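## Task

Pick up the small cardboard box lying on the desk that sits behind the stacked cartons and set it on the top of the low shelf. The carton stack must not be disturbed, the robot must neither topple nor finish leaning, and the box must stay on the shelf without the robot supporting it.

## Robot and tools

Robot: a wheeled base that can only drive forward/back and turn in place (no sideways motion), a lifting column carrying a head and two six-joint arms with parallel grippers. Shoulder height S = 0.90 m + column_m. Folded, the robot is 0.73 m long, 0.62 m wide, S + 0.43 m tall, and its front sits 0.40 m ahead of the column.

Frames: the base frame has its origin on the floor under the column, between the drive wheels; x forward, y left, z up. left_hand and right_hand in the state are given in this frame: the point where the fingers meet (tips 8 mm further). The hand z axis runs along the fingers, y along the opening direction. The odometry frame is the base frame as it was when the scene began; base_odometry counts wheel rotation only, heading positive to the left in -3.142..3.142.

execute_actions: argument actions is a list holding one action or nothing (empty = just report state and images). An action may contain base, joints and speeds. base holds exactly one command, both relative to where the base now is: translate_m (metres, -3 to 3, positive forward) or rotate_rad (radians, -3.2 to 3.2, positive counter-clockwise seen from above). joints is a dictionary of absolute targets, one number per named joint: column_m 0 to 0.8 m; head_tilt_rad -0.61 to 1.308 (positive tilts down); for each side (left_ or right_) joint1_rad -2.879..2.879, joint2_rad 0..3.141, joint3_rad 0..3.019, joint4_rad -1.692..1.57, joint5_rad -1.57..1.57 (positive swings the hand to the robot's right), joint6_rad -2.094..2.094 (hand roll, positive clockwise from behind), gripper_m 0..0.093 m (fingertip gap). speeds caps top speed for this action only: translate_m 0.05-0.8 m/s, rotate_rad 0.1-1 rad/s; it does not affect arms. A base move needing over 8.667 s at its cap is rejected. Any bad key or out-of-range number rejects the whole call and nothing moves. cameras picks images: cam_head_left, cam_head_right, cam_left_wrist, cam_right_wrist, nav_camera, or all; [] gives none. Joints or base left out of an action may still be driving toward earlier targets.

wait: seconds 0 to 10; commands nothing, returns state and images. zoom_image: camera plus region [x0, y0, x1, y1] in pixels of that camera's latest image, at most 504x504. finished_scene: scene number; ends it irreversibly and reports success. Once a result reports a stop, remaining motion calls in that same reply are skipped.

Arm geometry (approximate): with left joint1 at -1.57 or right joint1 at 1.57 and joints 5, 6 at 0, the arm moves in a vertical plane 0.23 m beside the column. Let a = j2 - 0.35, b = 1.05 + j2 - j3, c = b - j4 (c = 1.57 means fingers straight down). Hand ahead = 0.12 + 0.39 sin a + 0.38 cos b + 0.25 cos c; height = S + 0.39 cos a - 0.38 sin b - 0.25 sin c. Example: j2, j3, j4 = 0.93, 0.78, 0.14 gives 0.60 m ahead, 0.25 m under S. Real hands sit up to ~5 cm lower and nearer (more with load). Reach is about 1 m. To get near the floor, extend fingers-down 0.45-0.5 m ahead at column_m 0.3, then lower the column. Keep hands beyond 0.45 m ahead when under 0.4 m high. Light objects (under 0.3 kg) can be held out to 0.6 m ahead with fingers down.

Gripping: command a gap narrower than the object; off_target is then expected. A reported gap 0.002 m or more above the target means something is held. Fingers are 7 cm long; the gripper body is 10 x 7 cm. Small moves under about 0.03 rad (0.08 for j2, j3) may not happen; approach gently in ~0.05 rad steps from your last target.

Result lines: base_status and joint_status per motion: done, off_target, contact_stop (base stalled or column touched something), time_out, not_followed (a safety check blocked arm targets; the cause line follows; back the moved joints off by at least 0.05 rad). on_its_own describes uncommanded behaviour; held at is the held target. motor_effort covers only the wheels, with a peak in brackets. base_tilt in degrees (forward, right). If turned_by_wheels and turned_by_imu differ notably (over ~4% and at least 0.05 rad), the base collided or slipped. wheel_motors_off = 1 means the wheels are disabled after a prolonged hard push. After a column contact_stop going down, raise it 0.2 m before lowering again.

Cameras: head cameras look ahead, tilted by head_tilt_rad; wrist cameras look along the fingers; nav_camera is on the base front, 0.23 m up.

Avoid: arms striking or pressing each other (can end the run), arms pushing against obstacles (motor heat, warnings at 85 °C, arm drops at 100 °C; relieve by sending current joint positions back as targets), bumping the carton stack, driving the base hard into furniture (back off 0.05 m after a stall), tilting the robot, dropping objects. Release the item so it rests on the shelf on its own before finishing.

Each tool is called after "Call:" as a command line: name --argument value for each argument, lists and objects as JSON in quotes; but a table of rows of numbers goes row by row, as --pt "numbers of a row", without its own name.

## Session

Call:
execute_actions --actions '[]'

Scene clock: 0.00 s.
base_odometry: x=+0.000 y=+0.000 heading=+0.000 (m, m, rad; odometry frame)
turned_by_wheels: +0.000 (rad since the last result)
turned_by_imu: +0.000 (rad since the last result)
base_tilt: forward=+0.2 right=+0.4 (deg)
base_status: not commanded
joint_positions: column_m=+0.551 head_tilt_rad=+0.893 left_joint1_rad=-1.578 left_joint2_rad=+0.891 left_joint3_rad=+0.422 left_joint4_rad=-0.957 left_joint5_rad=+0.034 left_joint6_rad=+0.048 left_gripper_m=+0.094 right_joint1_rad=+1.560 right_joint2_rad=+0.875 right_joint3_rad=+0.414 right_joint4_rad=-0.995 right_joint5_rad=+0.013 right_joint6_rad=-0.039 right_gripper_m=+0.095
joint_status: not commanded
wheel_motors_off: 0
motor_effort: left_wheel=+3 right_wheel=+3 (%)
left_hand: x=+0.1512 y=+0.2171 z=+1.2492 quat_wxyz=(+0.436, -0.017, -0.900, +0.028) (m; base frame)
right_hand: x=+0.1446 y=-0.2300 z=+1.2583 quat_wxyz=(+0.450, +0.016, -0.893, +0.000) (m; base frame)
pictures: cam_head_left, cam_head_right, cam_left_wrist, cam_right_wrist, nav_camera
Images, in order (width x height): cam_head_left 896x504, cam_head_right 896x504, cam_left_wrist 616x616, cam_right_wrist 616x616, nav_camera 896x504.

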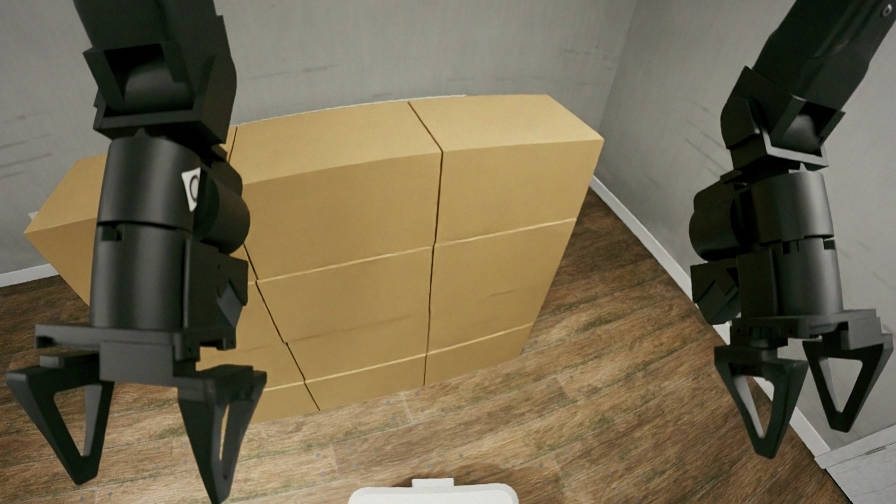

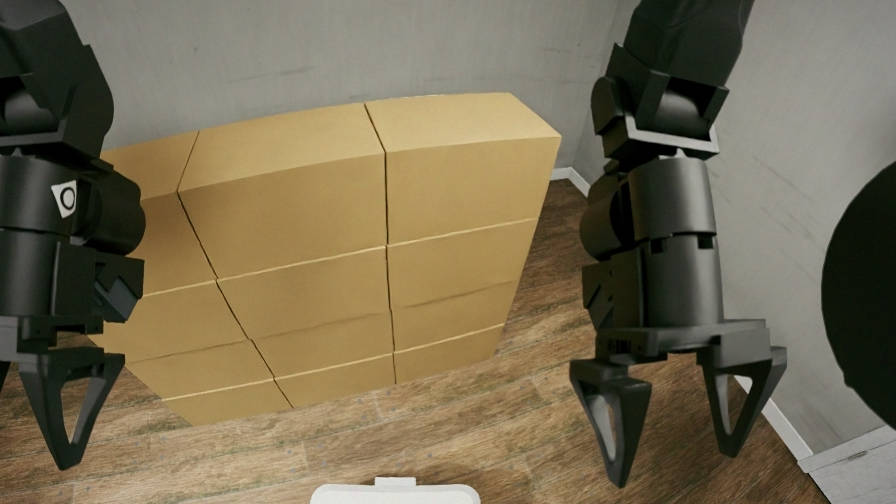

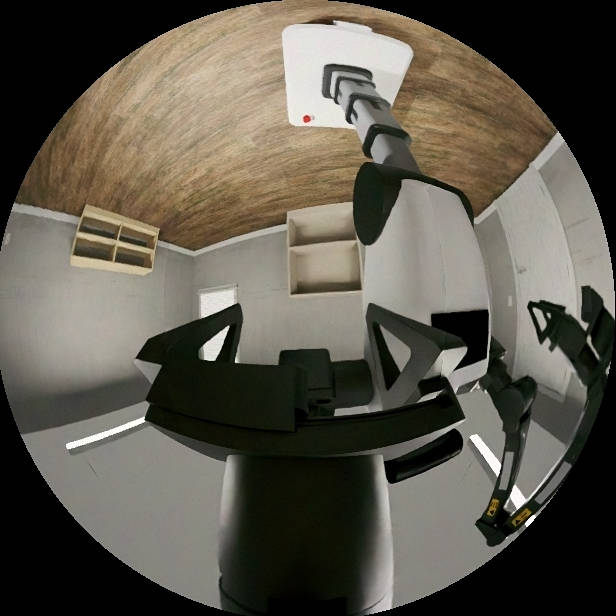

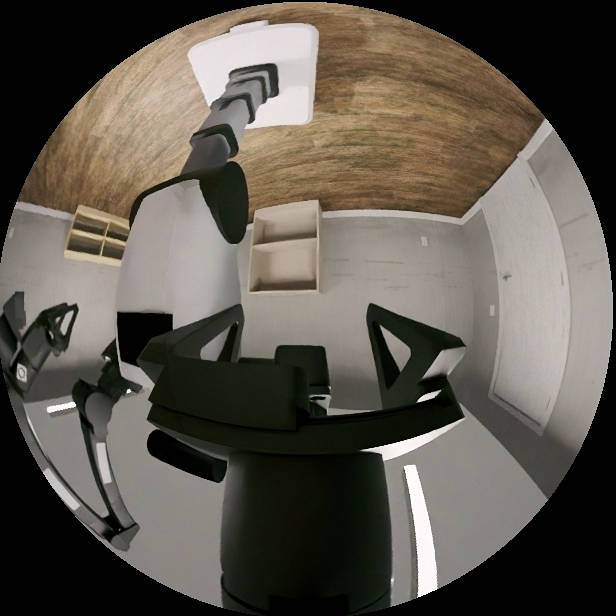

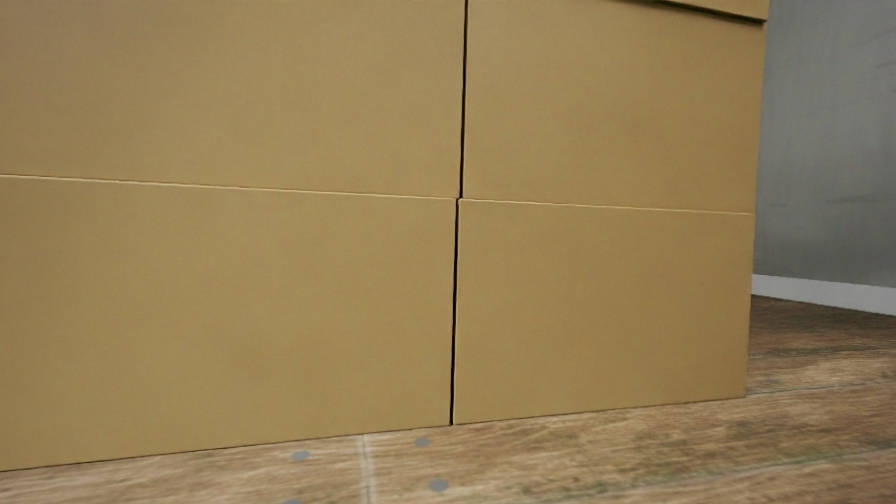

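Call:
execute_actions --actions '[{"base":{"rotate_rad":0.3},"joints":{"column_m":0.8}}]'

Scene clock: 4.13 s.
base_odometry: x=+0.000 y=+0.000 heading=+0.298 (m, m, rad; odometry frame)
turned_by_wheels: +0.298 (rad since the last result)
turned_by_imu: +0.296 (rad since the last result)
base_tilt: forward=+0.2 right=+0.3 (deg)
base_status: done
joint_positions: column_m=+0.797 head_tilt_rad=+0.893 left_joint1_rad=-1.578 left_joint2_rad=+0.891 left_joint3_rad=+0.422 left_joint4_rad=-0.957 left_joint5_rad=+0.034 left_joint6_rad=+0.048 left_gripper_m=+0.094 right_joint1_rad=+1.560 right_joint2_rad=+0.875 right_joint3_rad=+0.414 right_joint4_rad=-0.995 right_joint5_rad=+0.013 right_joint6_rad=-0.039 right_gripper_m=+0.095
joint_status: all done
joint sent to its limit — the command would take column_m past its upper limit, so that joint was sent only as far as its limit.
wheel_motors_off: 0
motor_effort: left_wheel=-3(33) right_wheel=+5(27) (%)
left_hand: x=+0.1512 y=+0.2171 z=+1.4951 quat_wxyz=(+0.436, -0.017, -0.900, +0.028) (m; base frame)
right_hand: x=+0.1446 y=-0.2300 z=+1.5042 quat_wxyz=(+0.450, +0.016, -0.893, +0.000) (m; base frame)
pictures: cam_head_left, cam_head_right, cam_left_wrist, cam_right_wrist, nav_camera
Images, in order (width x height): cam_head_left 896x504, cam_head_right 896x504, cam_left_wrist 616x616, cam_right_wrist 616x616, nav_camera 896x504.

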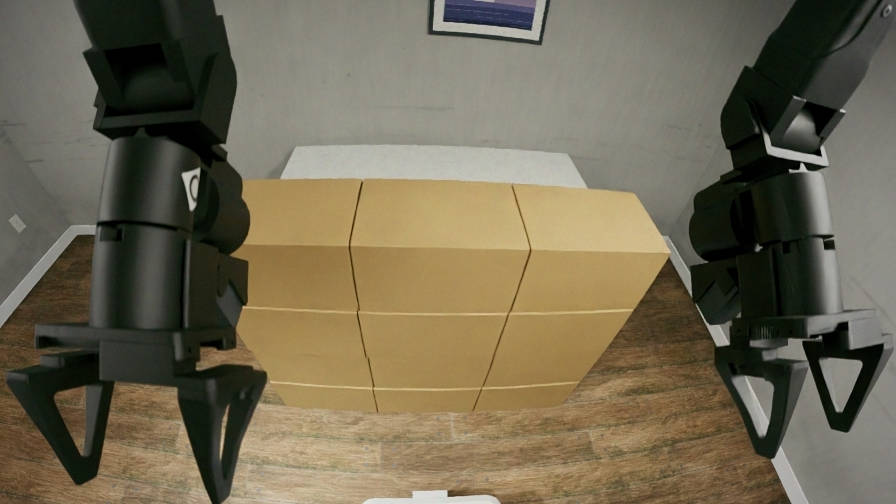

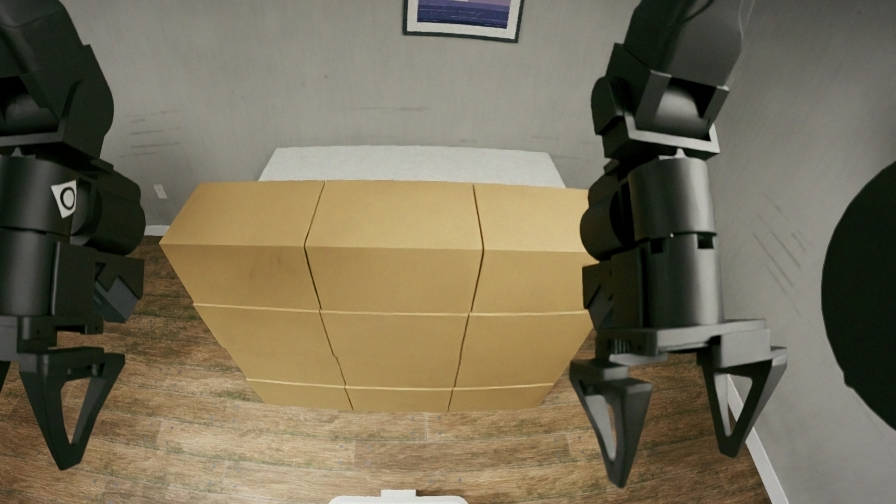

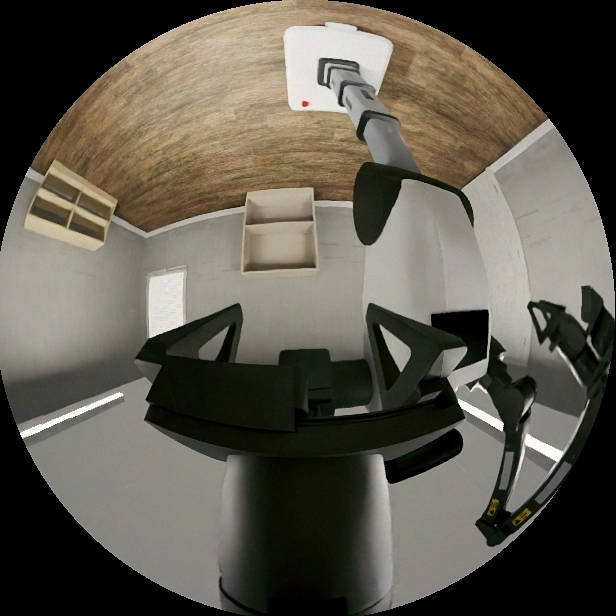

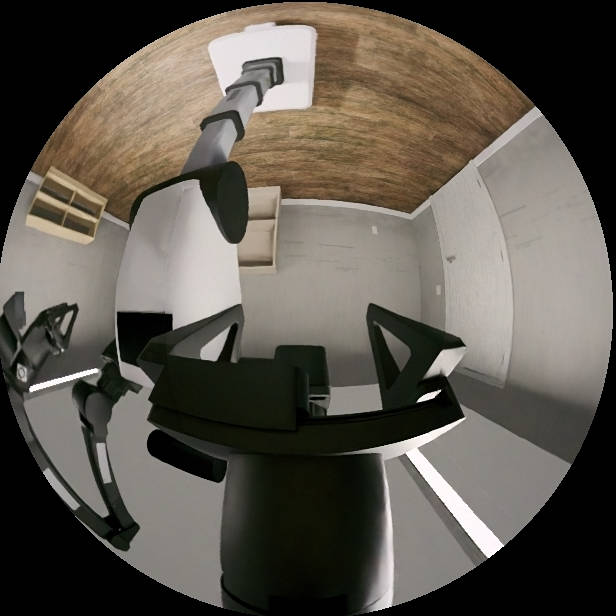

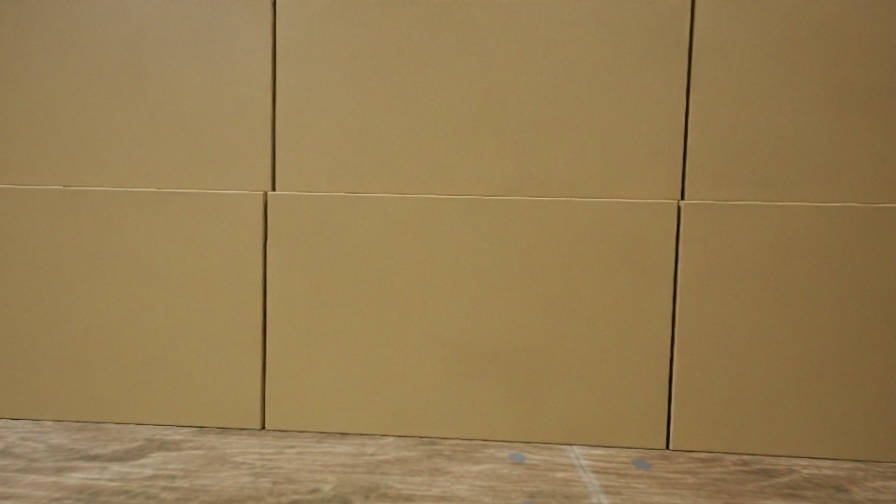

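Call:
execute_actions --actions '[{"base":{"translate_m":0.28}}]' --cameras '["cam_head_left","cam_head_right"]'

Scene clock: 6.47 s.
base_odometry: x=+0.268 y=+0.082 heading=+0.299 (m, m, rad; odometry frame)
turned_by_wheels: +0.000 (rad since the last result)
turned_by_imu: +0.000 (rad since the last result)
base_tilt: forward=+0.2 right=+0.3 (deg)
base_status: done
joint_positions: column_m=+0.797 head_tilt_rad=+0.893 left_joint1_rad=-1.578 left_joint2_rad=+0.891 left_joint3_rad=+0.422 left_joint4_rad=-0.957 left_joint5_rad=+0.034 left_joint6_rad=+0.048 left_gripper_m=+0.094 right_joint1_rad=+1.560 right_joint2_rad=+0.875 right_joint3_rad=+0.415 right_joint4_rad=-0.995 right_joint5_rad=+0.013 right_joint6_rad=-0.039 right_gripper_m=+0.095
joint_status: not commanded
wheel_motors_off: 0
motor_effort: left_wheel=-1(53) right_wheel=+0(41) (%)
left_hand: x=+0.1514 y=+0.2171 z=+1.4950 quat_wxyz=(+0.436, -0.017, -0.900, +0.028) (m; base frame)
right_hand: x=+0.1452 y=-0.2300 z=+1.5040 quat_wxyz=(+0.449, +0.016, -0.893, +0.000) (m; base frame)
pictures: cam_head_left, cam_head_right
Images, in order (width x height): cam_head_left 896x504, cam_head_right 896x504.

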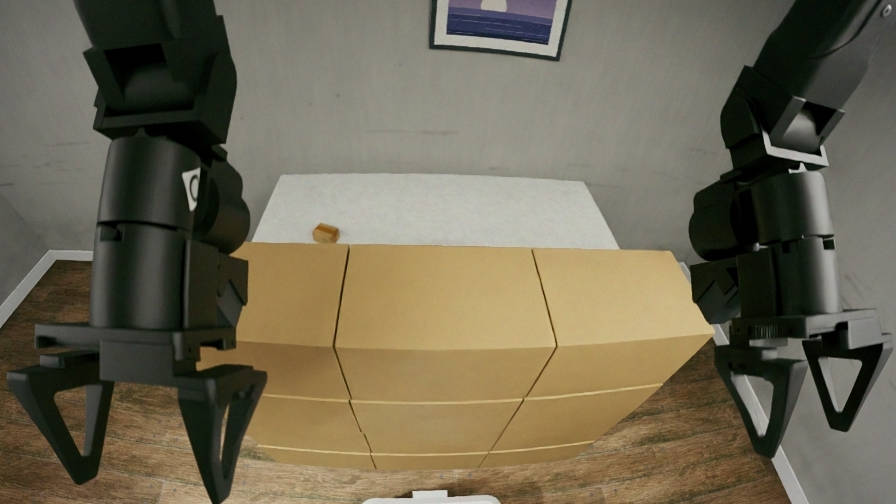

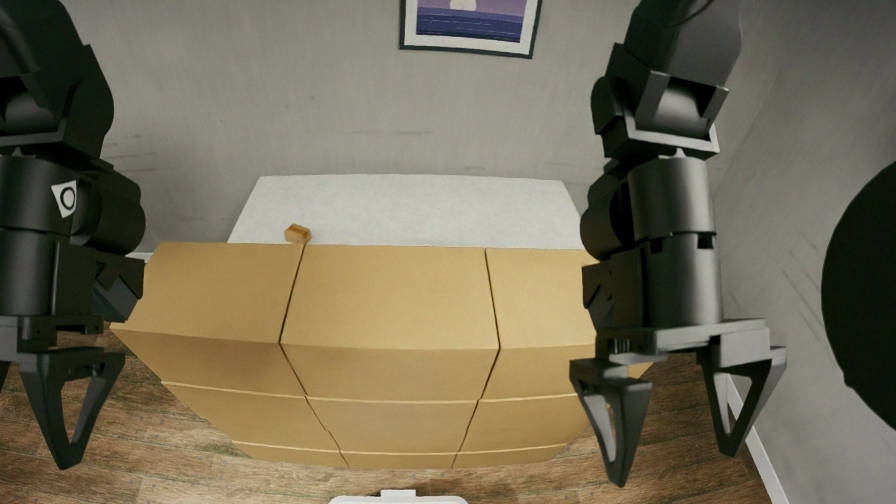

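Call:
execute_actions --actions '[{"base":{"translate_m":-0.15}}]' --cameras '[]'

Call:
execute_actions --actions '[{"base":{"rotate_rad":1.5},"joints":{"head_tilt_rad":0.7}}]' --cameras '["cam_head_left","cam_head_right","nav_camera"]'

Scene clock: 8.73 s.
base_odometry: x=+0.124 y=+0.038 heading=+0.298 (m, m, rad; odometry frame)
turned_by_wheels: +0.000 (rad since the last result)
turned_by_imu: +0.000 (rad since the last result)
base_tilt: forward=+0.2 right=+0.3 (deg)
base_status: done
joint_positions: column_m=+0.797 head_tilt_rad=+0.893 left_joint1_rad=-1.578 left_joint2_rad=+0.891 left_joint3_rad=+0.418 left_joint4_rad=-0.957 left_joint5_rad=+0.034 left_joint6_rad=+0.048 left_gripper_m=+0.094 right_joint1_rad=+1.560 right_joint2_rad=+0.875 right_joint3_rad=+0.413 right_joint4_rad=-0.995 right_joint5_rad=+0.013 right_joint6_rad=-0.039 right_gripper_m=+0.095
joint_status: not commanded
wheel_motors_off: 0
motor_effort: left_wheel=-1(28) right_wheel=+0(32) (%)
left_hand: x=+0.1491 y=+0.2171 z=+1.4958 quat_wxyz=(+0.437, -0.017, -0.899, +0.028) (m; base frame)
right_hand: x=+0.1441 y=-0.2300 z=+1.5044 quat_wxyz=(+0.450, +0.016, -0.893, +0.000) (m; base frame)
pictures: none
No camera images: the call's "cameras" was empty. Leave "cameras" out to get every camera's image.

Scene clock: 11.90 s.
base_odometry: x=+0.124 y=+0.038 heading=+1.797 (m, m, rad; odometry frame)
turned_by_wheels: +1.499 (rad since the last result)
turned_by_imu: +1.490 (rad since the last result)
base_tilt: forward=+0.2 right=+0.4 (deg)
base_status: done
joint_positions: column_m=+0.797 head_tilt_rad=+0.717 left_joint1_rad=-1.578 left_joint2_rad=+0.891 left_joint3_rad=+0.418 left_joint4_rad=-0.957 left_joint5_rad=+0.034 left_joint6_rad=+0.048 left_gripper_m=+0.094 right_joint1_rad=+1.560 right_joint2_rad=+0.875 right_joint3_rad=+0.413 right_joint4_rad=-0.995 right_joint5_rad=+0.013 right_joint6_rad=-0.039 right_gripper_m=+0.095
joint_status: all done
wheel_motors_off: 0
motor_effort: left_wheel=-5(52) right_wheel=+5(43) (%)
left_hand: x=+0.1491 y=+0.2171 z=+1.4958 quat_wxyz=(+0.437, -0.017, -0.899, +0.028) (m; base frame)
right_hand: x=+0.1441 y=-0.2300 z=+1.5044 quat_wxyz=(+0.450, +0.016, -0.893, +0.000) (m; base frame)
pictures: cam_head_left, cam_head_right, nav_camera
Images, in order (width x height): cam_head_left 896x504, cam_head_right 896x504, nav_camera 896x504.

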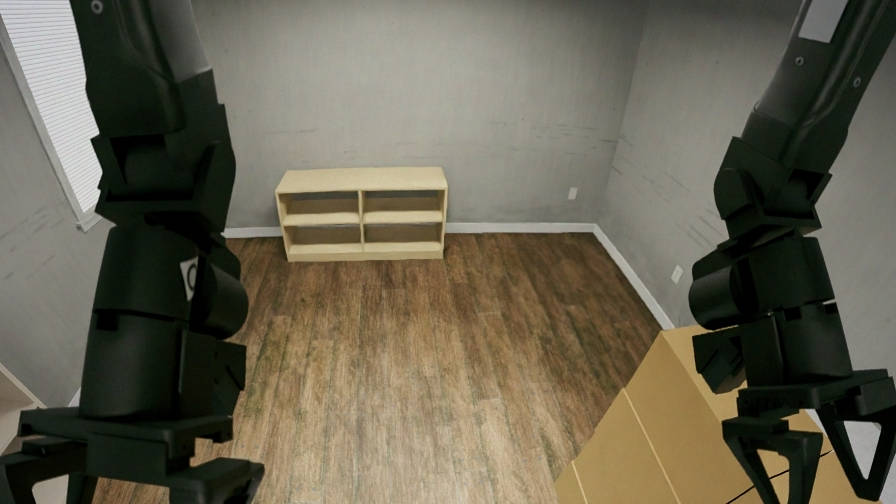

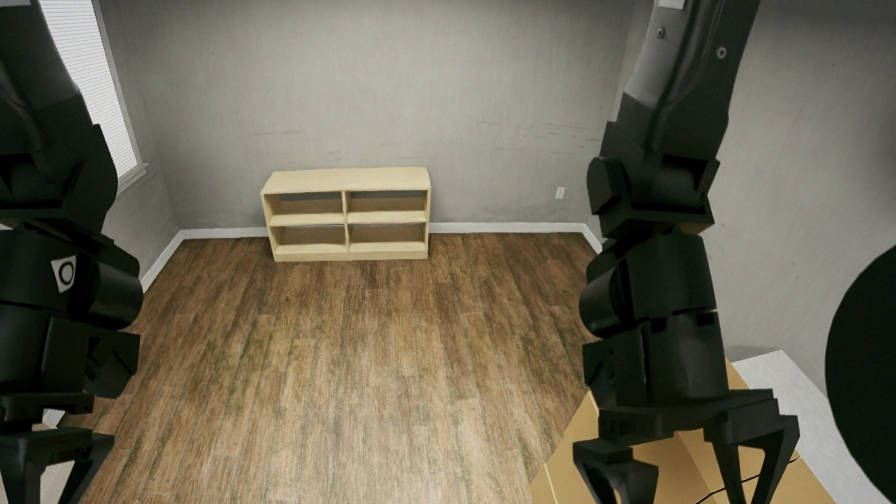

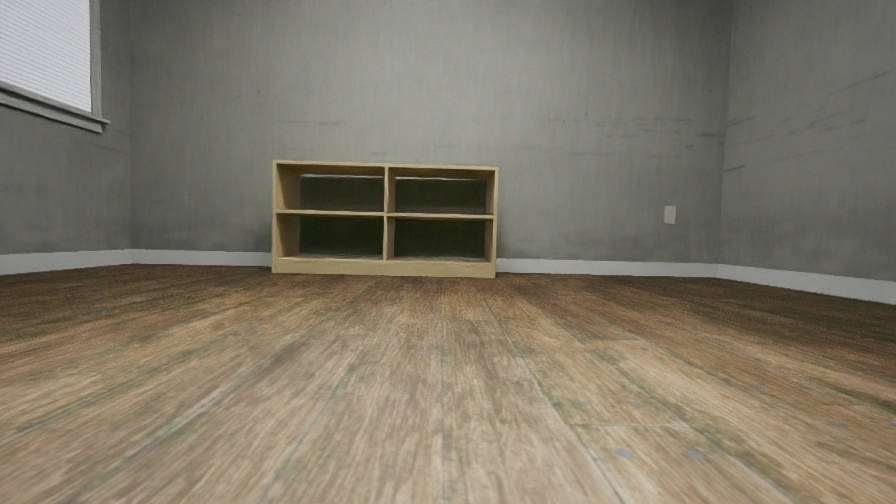

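Call:
execute_actions --actions '[{"base":{"translate_m":1.35},"joints":{"column_m":0.5,"head_tilt_rad":0.9}}]' --cameras '[]'

Call:
execute_actions --actions '[{"base":{"rotate_rad":-1.55}}]' --cameras '["cam_head_left"]'

Call:
execute_actions --actions '[{"base":{"translate_m":0.85}}]' --cameras '["cam_head_left","cam_head_right","nav_camera"]'

Scene clock: 16.70 s.
base_odometry: x=-0.178 y=+1.354 heading=+1.798 (m, m, rad; odometry frame)
turned_by_wheels: +0.001 (rad since the last result)
turned_by_imu: -0.002 (rad since the last result)
base_tilt: forward=+0.2 right=+0.4 (deg)
base_status: done
joint_positions: column_m=+0.500 head_tilt_rad=+0.902 left_joint1_rad=-1.578 left_joint2_rad=+0.891 left_joint3_rad=+0.418 left_joint4_rad=-0.957 left_joint5_rad=+0.034 left_joint6_rad=+0.048 left_gripper_m=+0.094 right_joint1_rad=+1.560 right_joint2_rad=+0.874 right_joint3_rad=+0.415 right_joint4_rad=-0.995 right_joint5_rad=+0.013 right_joint6_rad=-0.039 right_gripper_m=+0.095
joint_status: all done
wheel_motors_off: 0
motor_effort: left_wheel=+2(52) right_wheel=-1(50) (%)
left_hand: x=+0.1493 y=+0.2171 z=+1.1984 quat_wxyz=(+0.437, -0.017, -0.899, +0.028) (m; base frame)
right_hand: x=+0.1450 y=-0.2300 z=+1.2069 quat_wxyz=(+0.449, +0.016, -0.893, +0.000) (m; base frame)
pictures: none
No camera images: the call's "cameras" was empty. Leave "cameras" out to get every camera's image.

Scene clock: 19.83 s.
base_odometry: x=-0.179 y=+1.354 heading=+0.249 (m, m, rad; odometry frame)
turned_by_wheels: -1.549 (rad since the last result)
turned_by_imu: -1.540 (rad since the last result)
base_tilt: forward=+0.2 right=+0.3 (deg)
base_status: done
joint_positions: column_m=+0.500 head_tilt_rad=+0.902 left_joint1_rad=-1.578 left_joint2_rad=+0.891 left_joint3_rad=+0.418 left_joint4_rad=-0.957 left_joint5_rad=+0.034 left_joint6_rad=+0.048 left_gripper_m=+0.094 right_joint1_rad=+1.560 right_joint2_rad=+0.874 right_joint3_rad=+0.415 right_joint4_rad=-0.995 right_joint5_rad=+0.013 right_joint6_rad=-0.039 right_gripper_m=+0.095
joint_status: not commanded
wheel_motors_off: 0
motor_effort: left_wheel=+5(36) right_wheel=-4(49) (%)
left_hand: x=+0.1493 y=+0.2171 z=+1.1984 quat_wxyz=(+0.437, -0.017, -0.899, +0.028) (m; base frame)
right_hand: x=+0.1450 y=-0.2300 z=+1.2069 quat_wxyz=(+0.449, +0.016, -0.893, +0.000) (m; base frame)
pictures: cam_head_left
Images, in order (width x height): cam_head_left 896x504.

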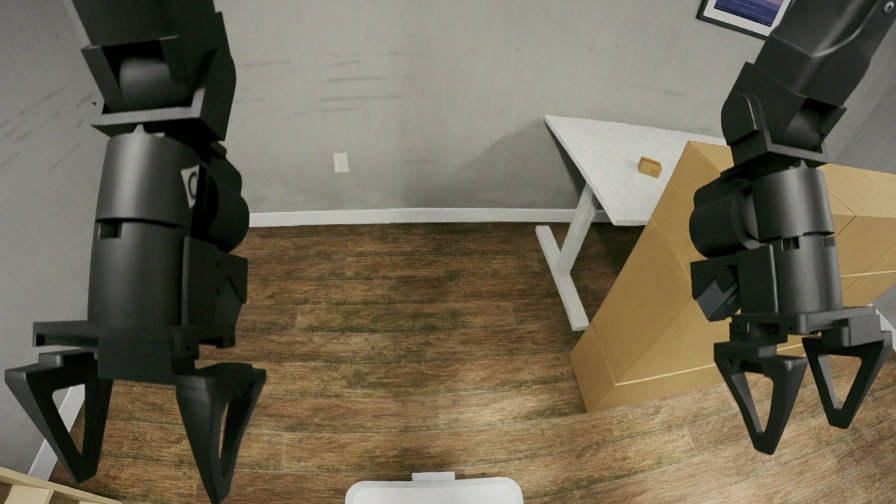

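Scene clock: 22.97 s.
base_odometry: x=+0.645 y=+1.563 heading=+0.248 (m, m, rad; odometry frame)
turned_by_wheels: +0.000 (rad since the last result)
turned_by_imu: -0.002 (rad since the last result)
base_tilt: forward=+0.2 right=+0.4 (deg)
base_status: done
joint_positions: column_m=+0.500 head_tilt_rad=+0.902 left_joint1_rad=-1.578 left_joint2_rad=+0.891 left_joint3_rad=+0.422 left_joint4_rad=-0.957 left_joint5_rad=+0.034 left_joint6_rad=+0.048 left_gripper_m=+0.094 right_joint1_rad=+1.560 right_joint2_rad=+0.874 right_joint3_rad=+0.416 right_joint4_rad=-0.995 right_joint5_rad=+0.013 right_joint6_rad=-0.039 right_gripper_m=+0.095
joint_status: not commanded
wheel_motors_off: 0
motor_effort: left_wheel=+0(54) right_wheel=+0(47) (%)
left_hand: x=+0.1514 y=+0.2171 z=+1.1978 quat_wxyz=(+0.436, -0.017, -0.900, +0.028) (m; base frame)
right_hand: x=+0.1458 y=-0.2300 z=+1.2066 quat_wxyz=(+0.448, +0.016, -0.894, +0.000) (m; base frame)
pictures: cam_head_left, cam_head_right, nav_camera
Images, in order (width x height): cam_head_left 896x504, cam_head_right 896x504, nav_camera 896x504.

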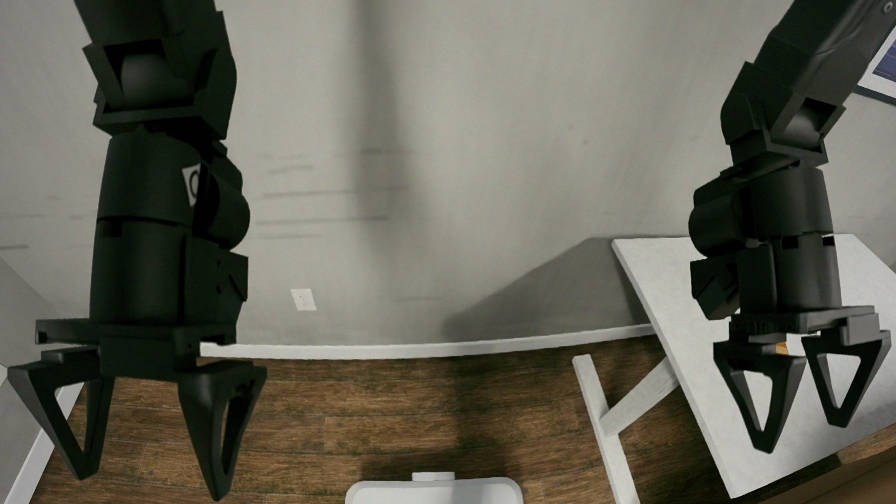

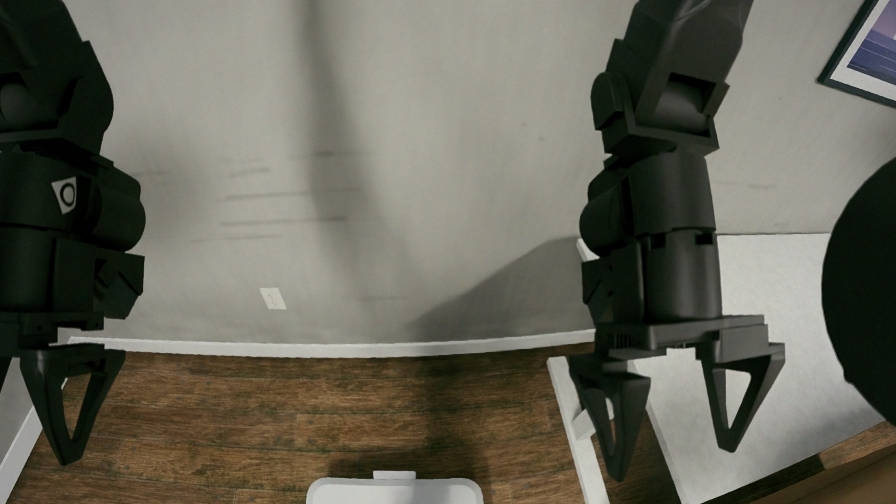

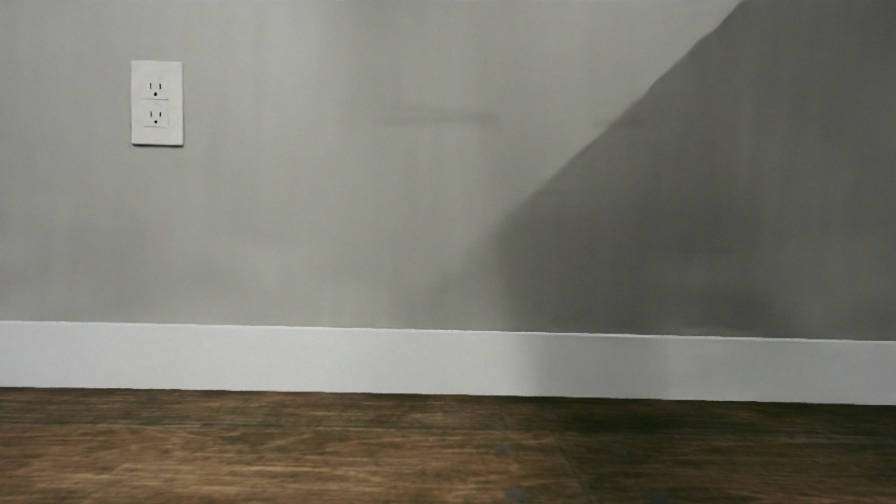

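Call:
execute_actions --actions '[{"base":{"translate_m":0.22}}]' --cameras '[]'

Call:
execute_actions --actions '[{"base":{"rotate_rad":-1.55}}]' --cameras '["cam_head_left"]'

Call:
execute_actions --actions '[{"joints":{"left_joint2_rad":1.55,"left_joint3_rad":1.8,"left_joint4_rad":-0.77,"left_joint5_rad":0}}]'

Scene clock: 25.17 s.
base_odometry: x=+0.859 y=+1.617 heading=+0.248 (m, m, rad; odometry frame)
turned_by_wheels: +0.000 (rad since the last result)
turned_by_imu: +0.000 (rad since the last result)
base_tilt: forward=+0.2 right=+0.3 (deg)
base_status: done
joint_positions: column_m=+0.500 head_tilt_rad=+0.902 left_joint1_rad=-1.578 left_joint2_rad=+0.891 left_joint3_rad=+0.422 left_joint4_rad=-0.957 left_joint5_rad=+0.034 left_joint6_rad=+0.048 left_gripper_m=+0.094 right_joint1_rad=+1.560 right_joint2_rad=+0.875 right_joint3_rad=+0.416 right_joint4_rad=-0.995 right_joint5_rad=+0.013 right_joint6_rad=-0.039 right_gripper_m=+0.095
joint_status: not commanded
wheel_motors_off: 0
motor_effort: left_wheel=+0(28) right_wheel=+0(27) (%)
left_hand: x=+0.1514 y=+0.2171 z=+1.1978 quat_wxyz=(+0.436, -0.017, -0.900, +0.028) (m; base frame)
right_hand: x=+0.1459 y=-0.2300 z=+1.2066 quat_wxyz=(+0.448, +0.016, -0.894, +0.000) (m; base frame)
pictures: none
No camera images: the call's "cameras" was empty. Leave "cameras" out to get every camera's image.

Scene clock: 28.30 s.
base_odometry: x=+0.859 y=+1.617 heading=-1.300 (m, m, rad; odometry frame)
turned_by_wheels: -1.549 (rad since the last result)
turned_by_imu: -1.539 (rad since the last result)
base_tilt: forward=+0.1 right=+0.3 (deg)
base_status: done
joint_positions: column_m=+0.500 head_tilt_rad=+0.902 left_joint1_rad=-1.578 left_joint2_rad=+0.891 left_joint3_rad=+0.422 left_joint4_rad=-0.957 left_joint5_rad=+0.034 left_joint6_rad=+0.048 left_gripper_m=+0.094 right_joint1_rad=+1.560 right_joint2_rad=+0.875 right_joint3_rad=+0.416 right_joint4_rad=-0.995 right_joint5_rad=+0.013 right_joint6_rad=-0.039 right_gripper_m=+0.095
joint_status: not commanded
wheel_motors_off: 0
motor_effort: left_wheel=+5(48) right_wheel=-4(50) (%)
left_hand: x=+0.1514 y=+0.2171 z=+1.1978 quat_wxyz=(+0.436, -0.017, -0.900, +0.028) (m; base frame)
right_hand: x=+0.1459 y=-0.2300 z=+1.2066 quat_wxyz=(+0.448, +0.016, -0.894, +0.000) (m; base frame)
pictures: cam_head_left
Images, in order (width x height): cam_head_left 896x504.

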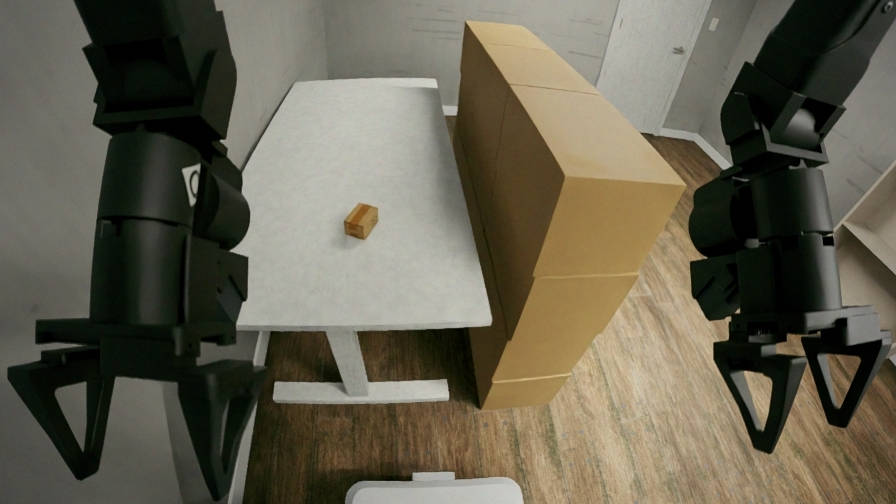

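Scene clock: 30.27 s.
base_odometry: x=+0.859 y=+1.617 heading=-1.300 (m, m, rad; odometry frame)
turned_by_wheels: +0.000 (rad since the last result)
turned_by_imu: +0.000 (rad since the last result)
base_tilt: forward=+0.2 right=+0.3 (deg)
base_status: not commanded
joint_positions: column_m=+0.500 head_tilt_rad=+0.902 left_joint1_rad=-1.578 left_joint2_rad=+1.550 left_joint3_rad=+1.777 left_joint4_rad=-0.772 left_joint5_rad=+0.002 left_joint6_rad=+0.048 left_gripper_m=+0.094 right_joint1_rad=+1.560 right_joint2_rad=+0.875 right_joint3_rad=+0.416 right_joint4_rad=-0.995 right_joint5_rad=+0.013 right_joint6_rad=-0.039 right_gripper_m=+0.095
joint_status: all done
wheel_motors_off: 0
motor_effort: left_wheel=+8(9) right_wheel=-7(7) (%)
left_hand: x=+0.7380 y=+0.2196 z=+1.0149 quat_wxyz=(+0.011, -0.026, -1.000, +0.004) (m; base frame)
right_hand: x=+0.1459 y=-0.2300 z=+1.2066 quat_wxyz=(+0.448, +0.016, -0.894, +0.000) (m; base frame)
pictures: cam_head_left, cam_head_right, cam_left_wrist, cam_right_wrist, nav_camera
Images, in order (width x height): cam_head_left 896x504, cam_head_right 896x504, cam_left_wrist 616x616, cam_right_wrist 616x616, nav_camera 896x504.

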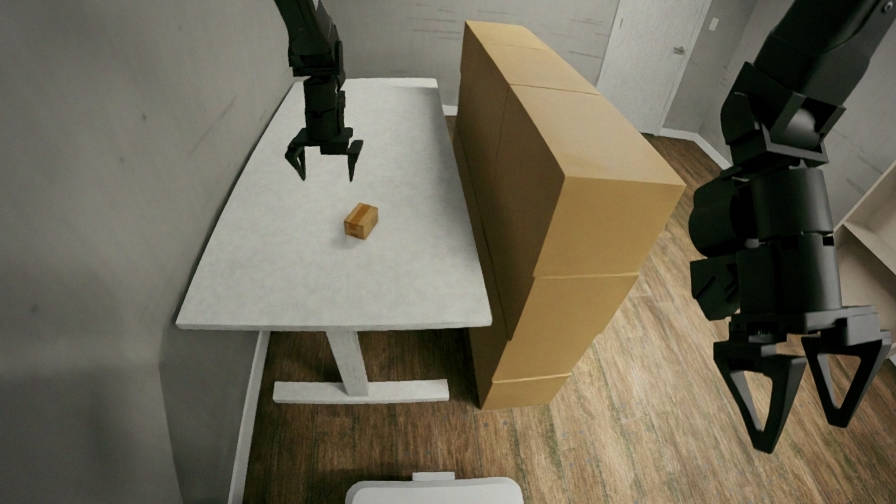

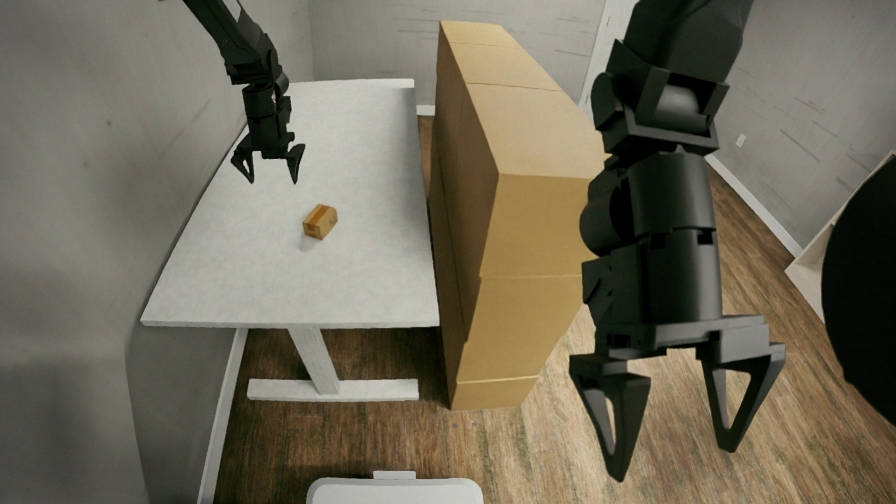

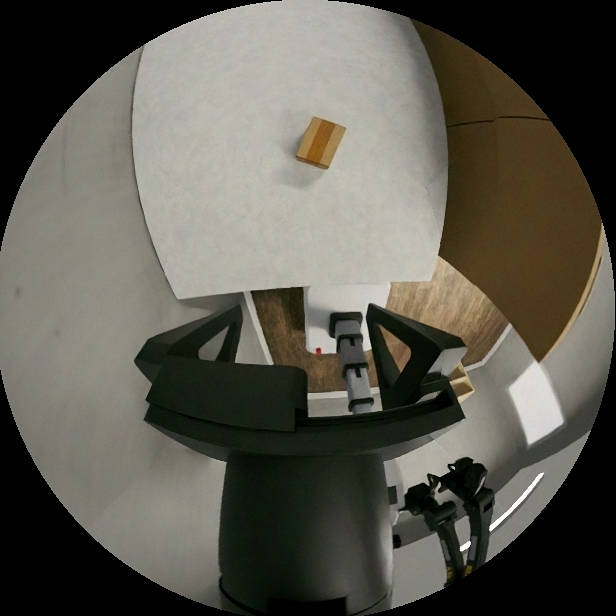

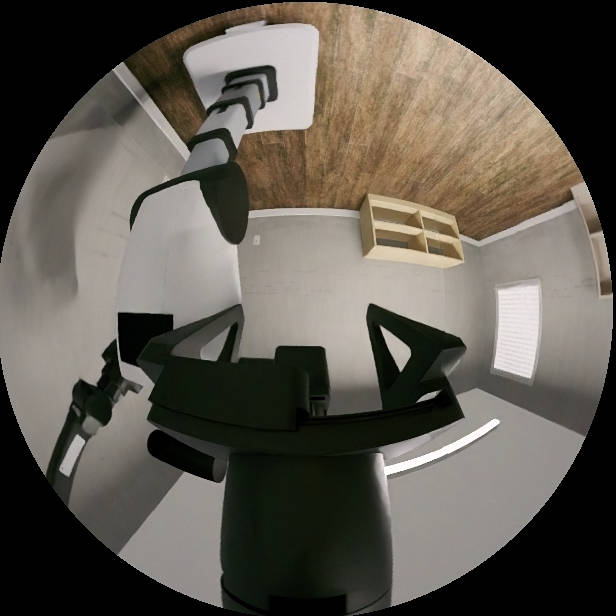

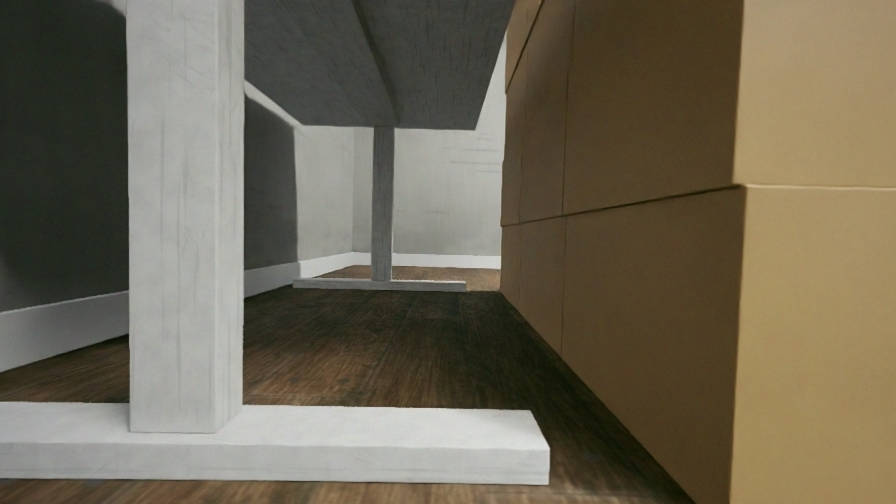

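Call:
execute_actions --actions '[{"base":{"rotate_rad":-0.04},"joints":{"column_m":0.3,"left_joint3_rad":1.95,"left_joint4_rad":-0.92}}]' --cameras '[]'

Call:
execute_actions --actions '[{"base":{"translate_m":0.13},"joints":{"left_joint6_rad":0.45}}]' --cameras '["cam_head_left","cam_left_wrist","cam_head_right"]'

Scene clock: 33.80 s.
base_odometry: x=+0.859 y=+1.617 heading=-1.339 (m, m, rad; odometry frame)
turned_by_wheels: -0.039 (rad since the last result)
turned_by_imu: -0.038 (rad since the last result)
base_tilt: forward=+0.2 right=+0.3 (deg)
base_status: done
joint_positions: column_m=+0.300 head_tilt_rad=+0.902 left_joint1_rad=-1.578 left_joint2_rad=+1.546 left_joint3_rad=+1.923 left_joint4_rad=-0.912 left_joint5_rad=+0.001 left_joint6_rad=+0.048 left_gripper_m=+0.094 right_joint1_rad=+1.560 right_joint2_rad=+0.875 right_joint3_rad=+0.415 right_joint4_rad=-0.995 right_joint5_rad=+0.013 right_joint6_rad=-0.039 right_gripper_m=+0.095
joint_status: all done
wheel_motors_off: 0
motor_effort: left_wheel=+7(31) right_wheel=-7(28) (%)
left_hand: x=+0.7789 y=+0.2196 z=+0.8588 quat_wxyz=(+0.006, -0.026, -1.000, +0.004) (m; base frame)
right_hand: x=+0.1453 y=-0.2300 z=+1.0067 quat_wxyz=(+0.449, +0.016, -0.893, +0.000) (m; base frame)
pictures: none
No camera images: the call's "cameras" was empty. Leave "cameras" out to get every camera's image.

Scene clock: 35.27 s.
base_odometry: x=+0.889 y=+1.490 heading=-1.341 (m, m, rad; odometry frame)
turned_by_wheels: -0.001 (rad since the last result)
turned_by_imu: -0.002 (rad since the last result)
base_tilt: forward=+0.2 right=+0.3 (deg)
base_status: done
joint_positions: column_m=+0.300 head_tilt_rad=+0.902 left_joint1_rad=-1.578 left_joint2_rad=+1.546 left_joint3_rad=+1.923 left_joint4_rad=-0.914 left_joint5_rad=+0.001 left_joint6_rad=+0.441 left_gripper_m=+0.094 right_joint1_rad=+1.560 right_joint2_rad=+0.874 right_joint3_rad=+0.417 right_joint4_rad=-0.995 right_joint5_rad=+0.013 right_joint6_rad=-0.039 right_gripper_m=+0.095
joint_status: all done
wheel_motors_off: 0
motor_effort: left_wheel=-1(53) right_wheel=+0(48) (%)
left_hand: x=+0.7784 y=+0.2196 z=+0.8588 quat_wxyz=(+0.006, -0.220, -0.975, +0.005) (m; base frame)
right_hand: x=+0.1462 y=-0.2300 z=+1.0065 quat_wxyz=(+0.448, +0.016, -0.894, +0.000) (m; base frame)
pictures: cam_head_left, cam_head_right, cam_left_wrist
Images, in order (width x height): cam_head_left 896x504, cam_head_right 896x504, cam_left_wrist 616x616.

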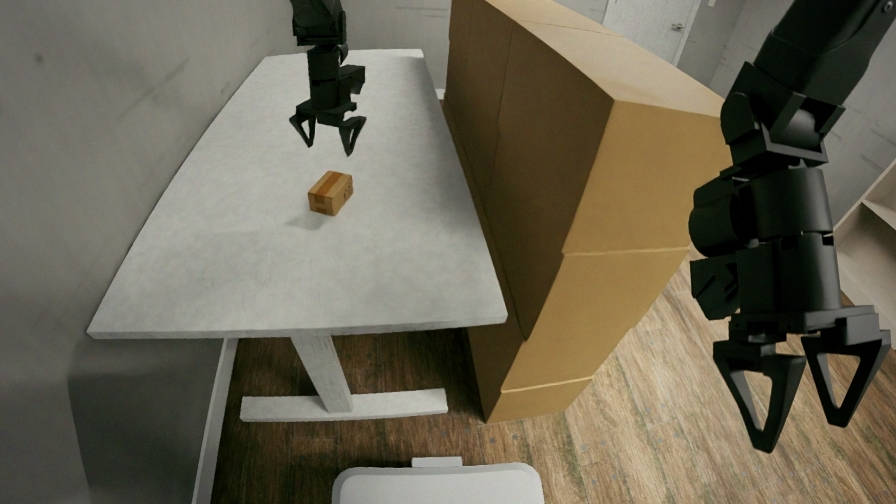

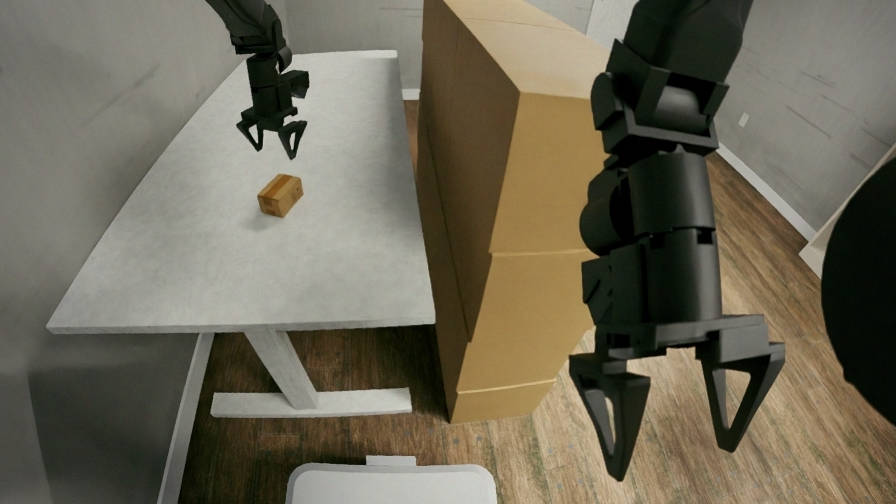

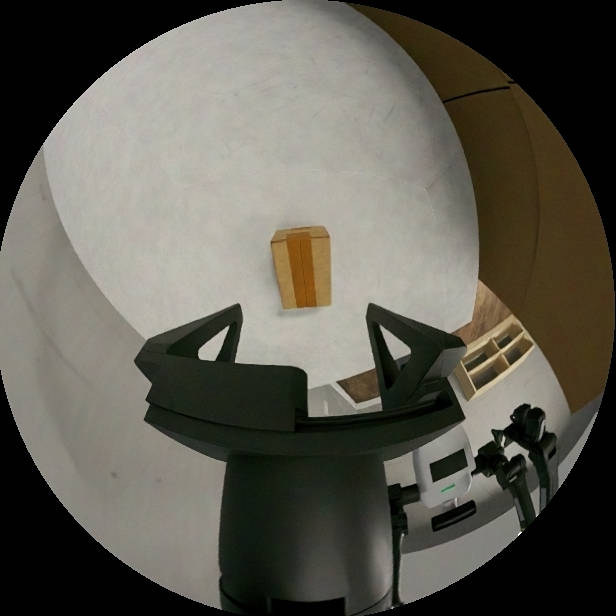

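Well centred.

Call:
execute_actions --actions '[{"joints":{"column_m":0.21,"left_joint6_rad":0.39}}]' --cameras '["cam_head_left","cam_left_wrist"]'

Scene clock: 37.23 s.
base_odometry: x=+0.889 y=+1.490 heading=-1.341 (m, m, rad; odometry frame)
turned_by_wheels: +0.000 (rad since the last result)
turned_by_imu: +0.000 (rad since the last result)
base_tilt: forward=+0.2 right=+0.3 (deg)
base_status: not commanded
joint_positions: column_m=+0.210 head_tilt_rad=+0.902 left_joint1_rad=-1.578 left_joint2_rad=+1.546 left_joint3_rad=+1.923 left_joint4_rad=-0.914 left_joint5_rad=+0.001 left_joint6_rad=+0.397 left_gripper_m=+0.094 right_joint1_rad=+1.560 right_joint2_rad=+0.874 right_joint3_rad=+0.417 right_joint4_rad=-0.995 right_joint5_rad=+0.013 right_joint6_rad=-0.039 right_gripper_m=+0.095
joint_status: all done
wheel_motors_off: 0
motor_effort: left_wheel=-2(2) right_wheel=+2(2) (%)
left_hand: x=+0.7784 y=+0.2196 z=+0.7688 quat_wxyz=(+0.006, -0.199, -0.980, +0.005) (m; base frame)
right_hand: x=+0.1462 y=-0.2300 z=+0.9165 quat_wxyz=(+0.448, +0.016, -0.894, +0.000) (m; base frame)
pictures: cam_head_left, cam_left_wrist
Images, in order (width x height): cam_head_left 896x504, cam_left_wrist 616x616.

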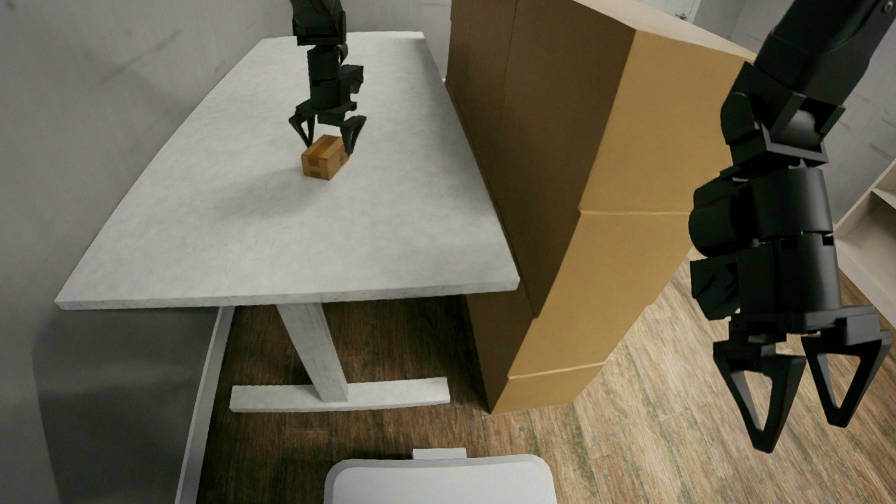

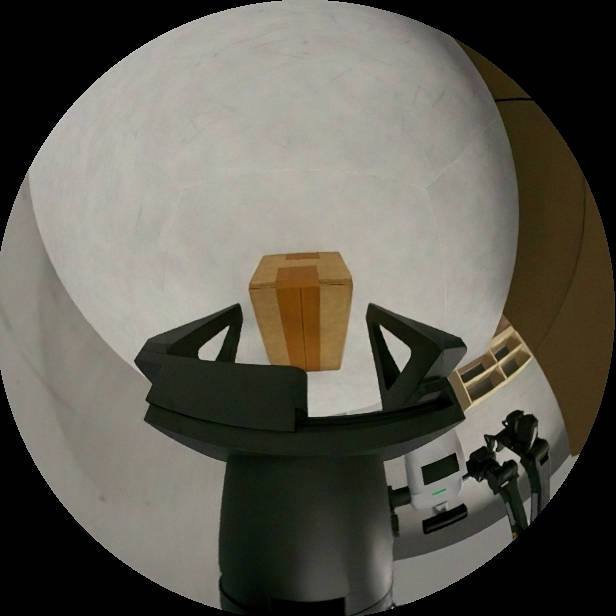

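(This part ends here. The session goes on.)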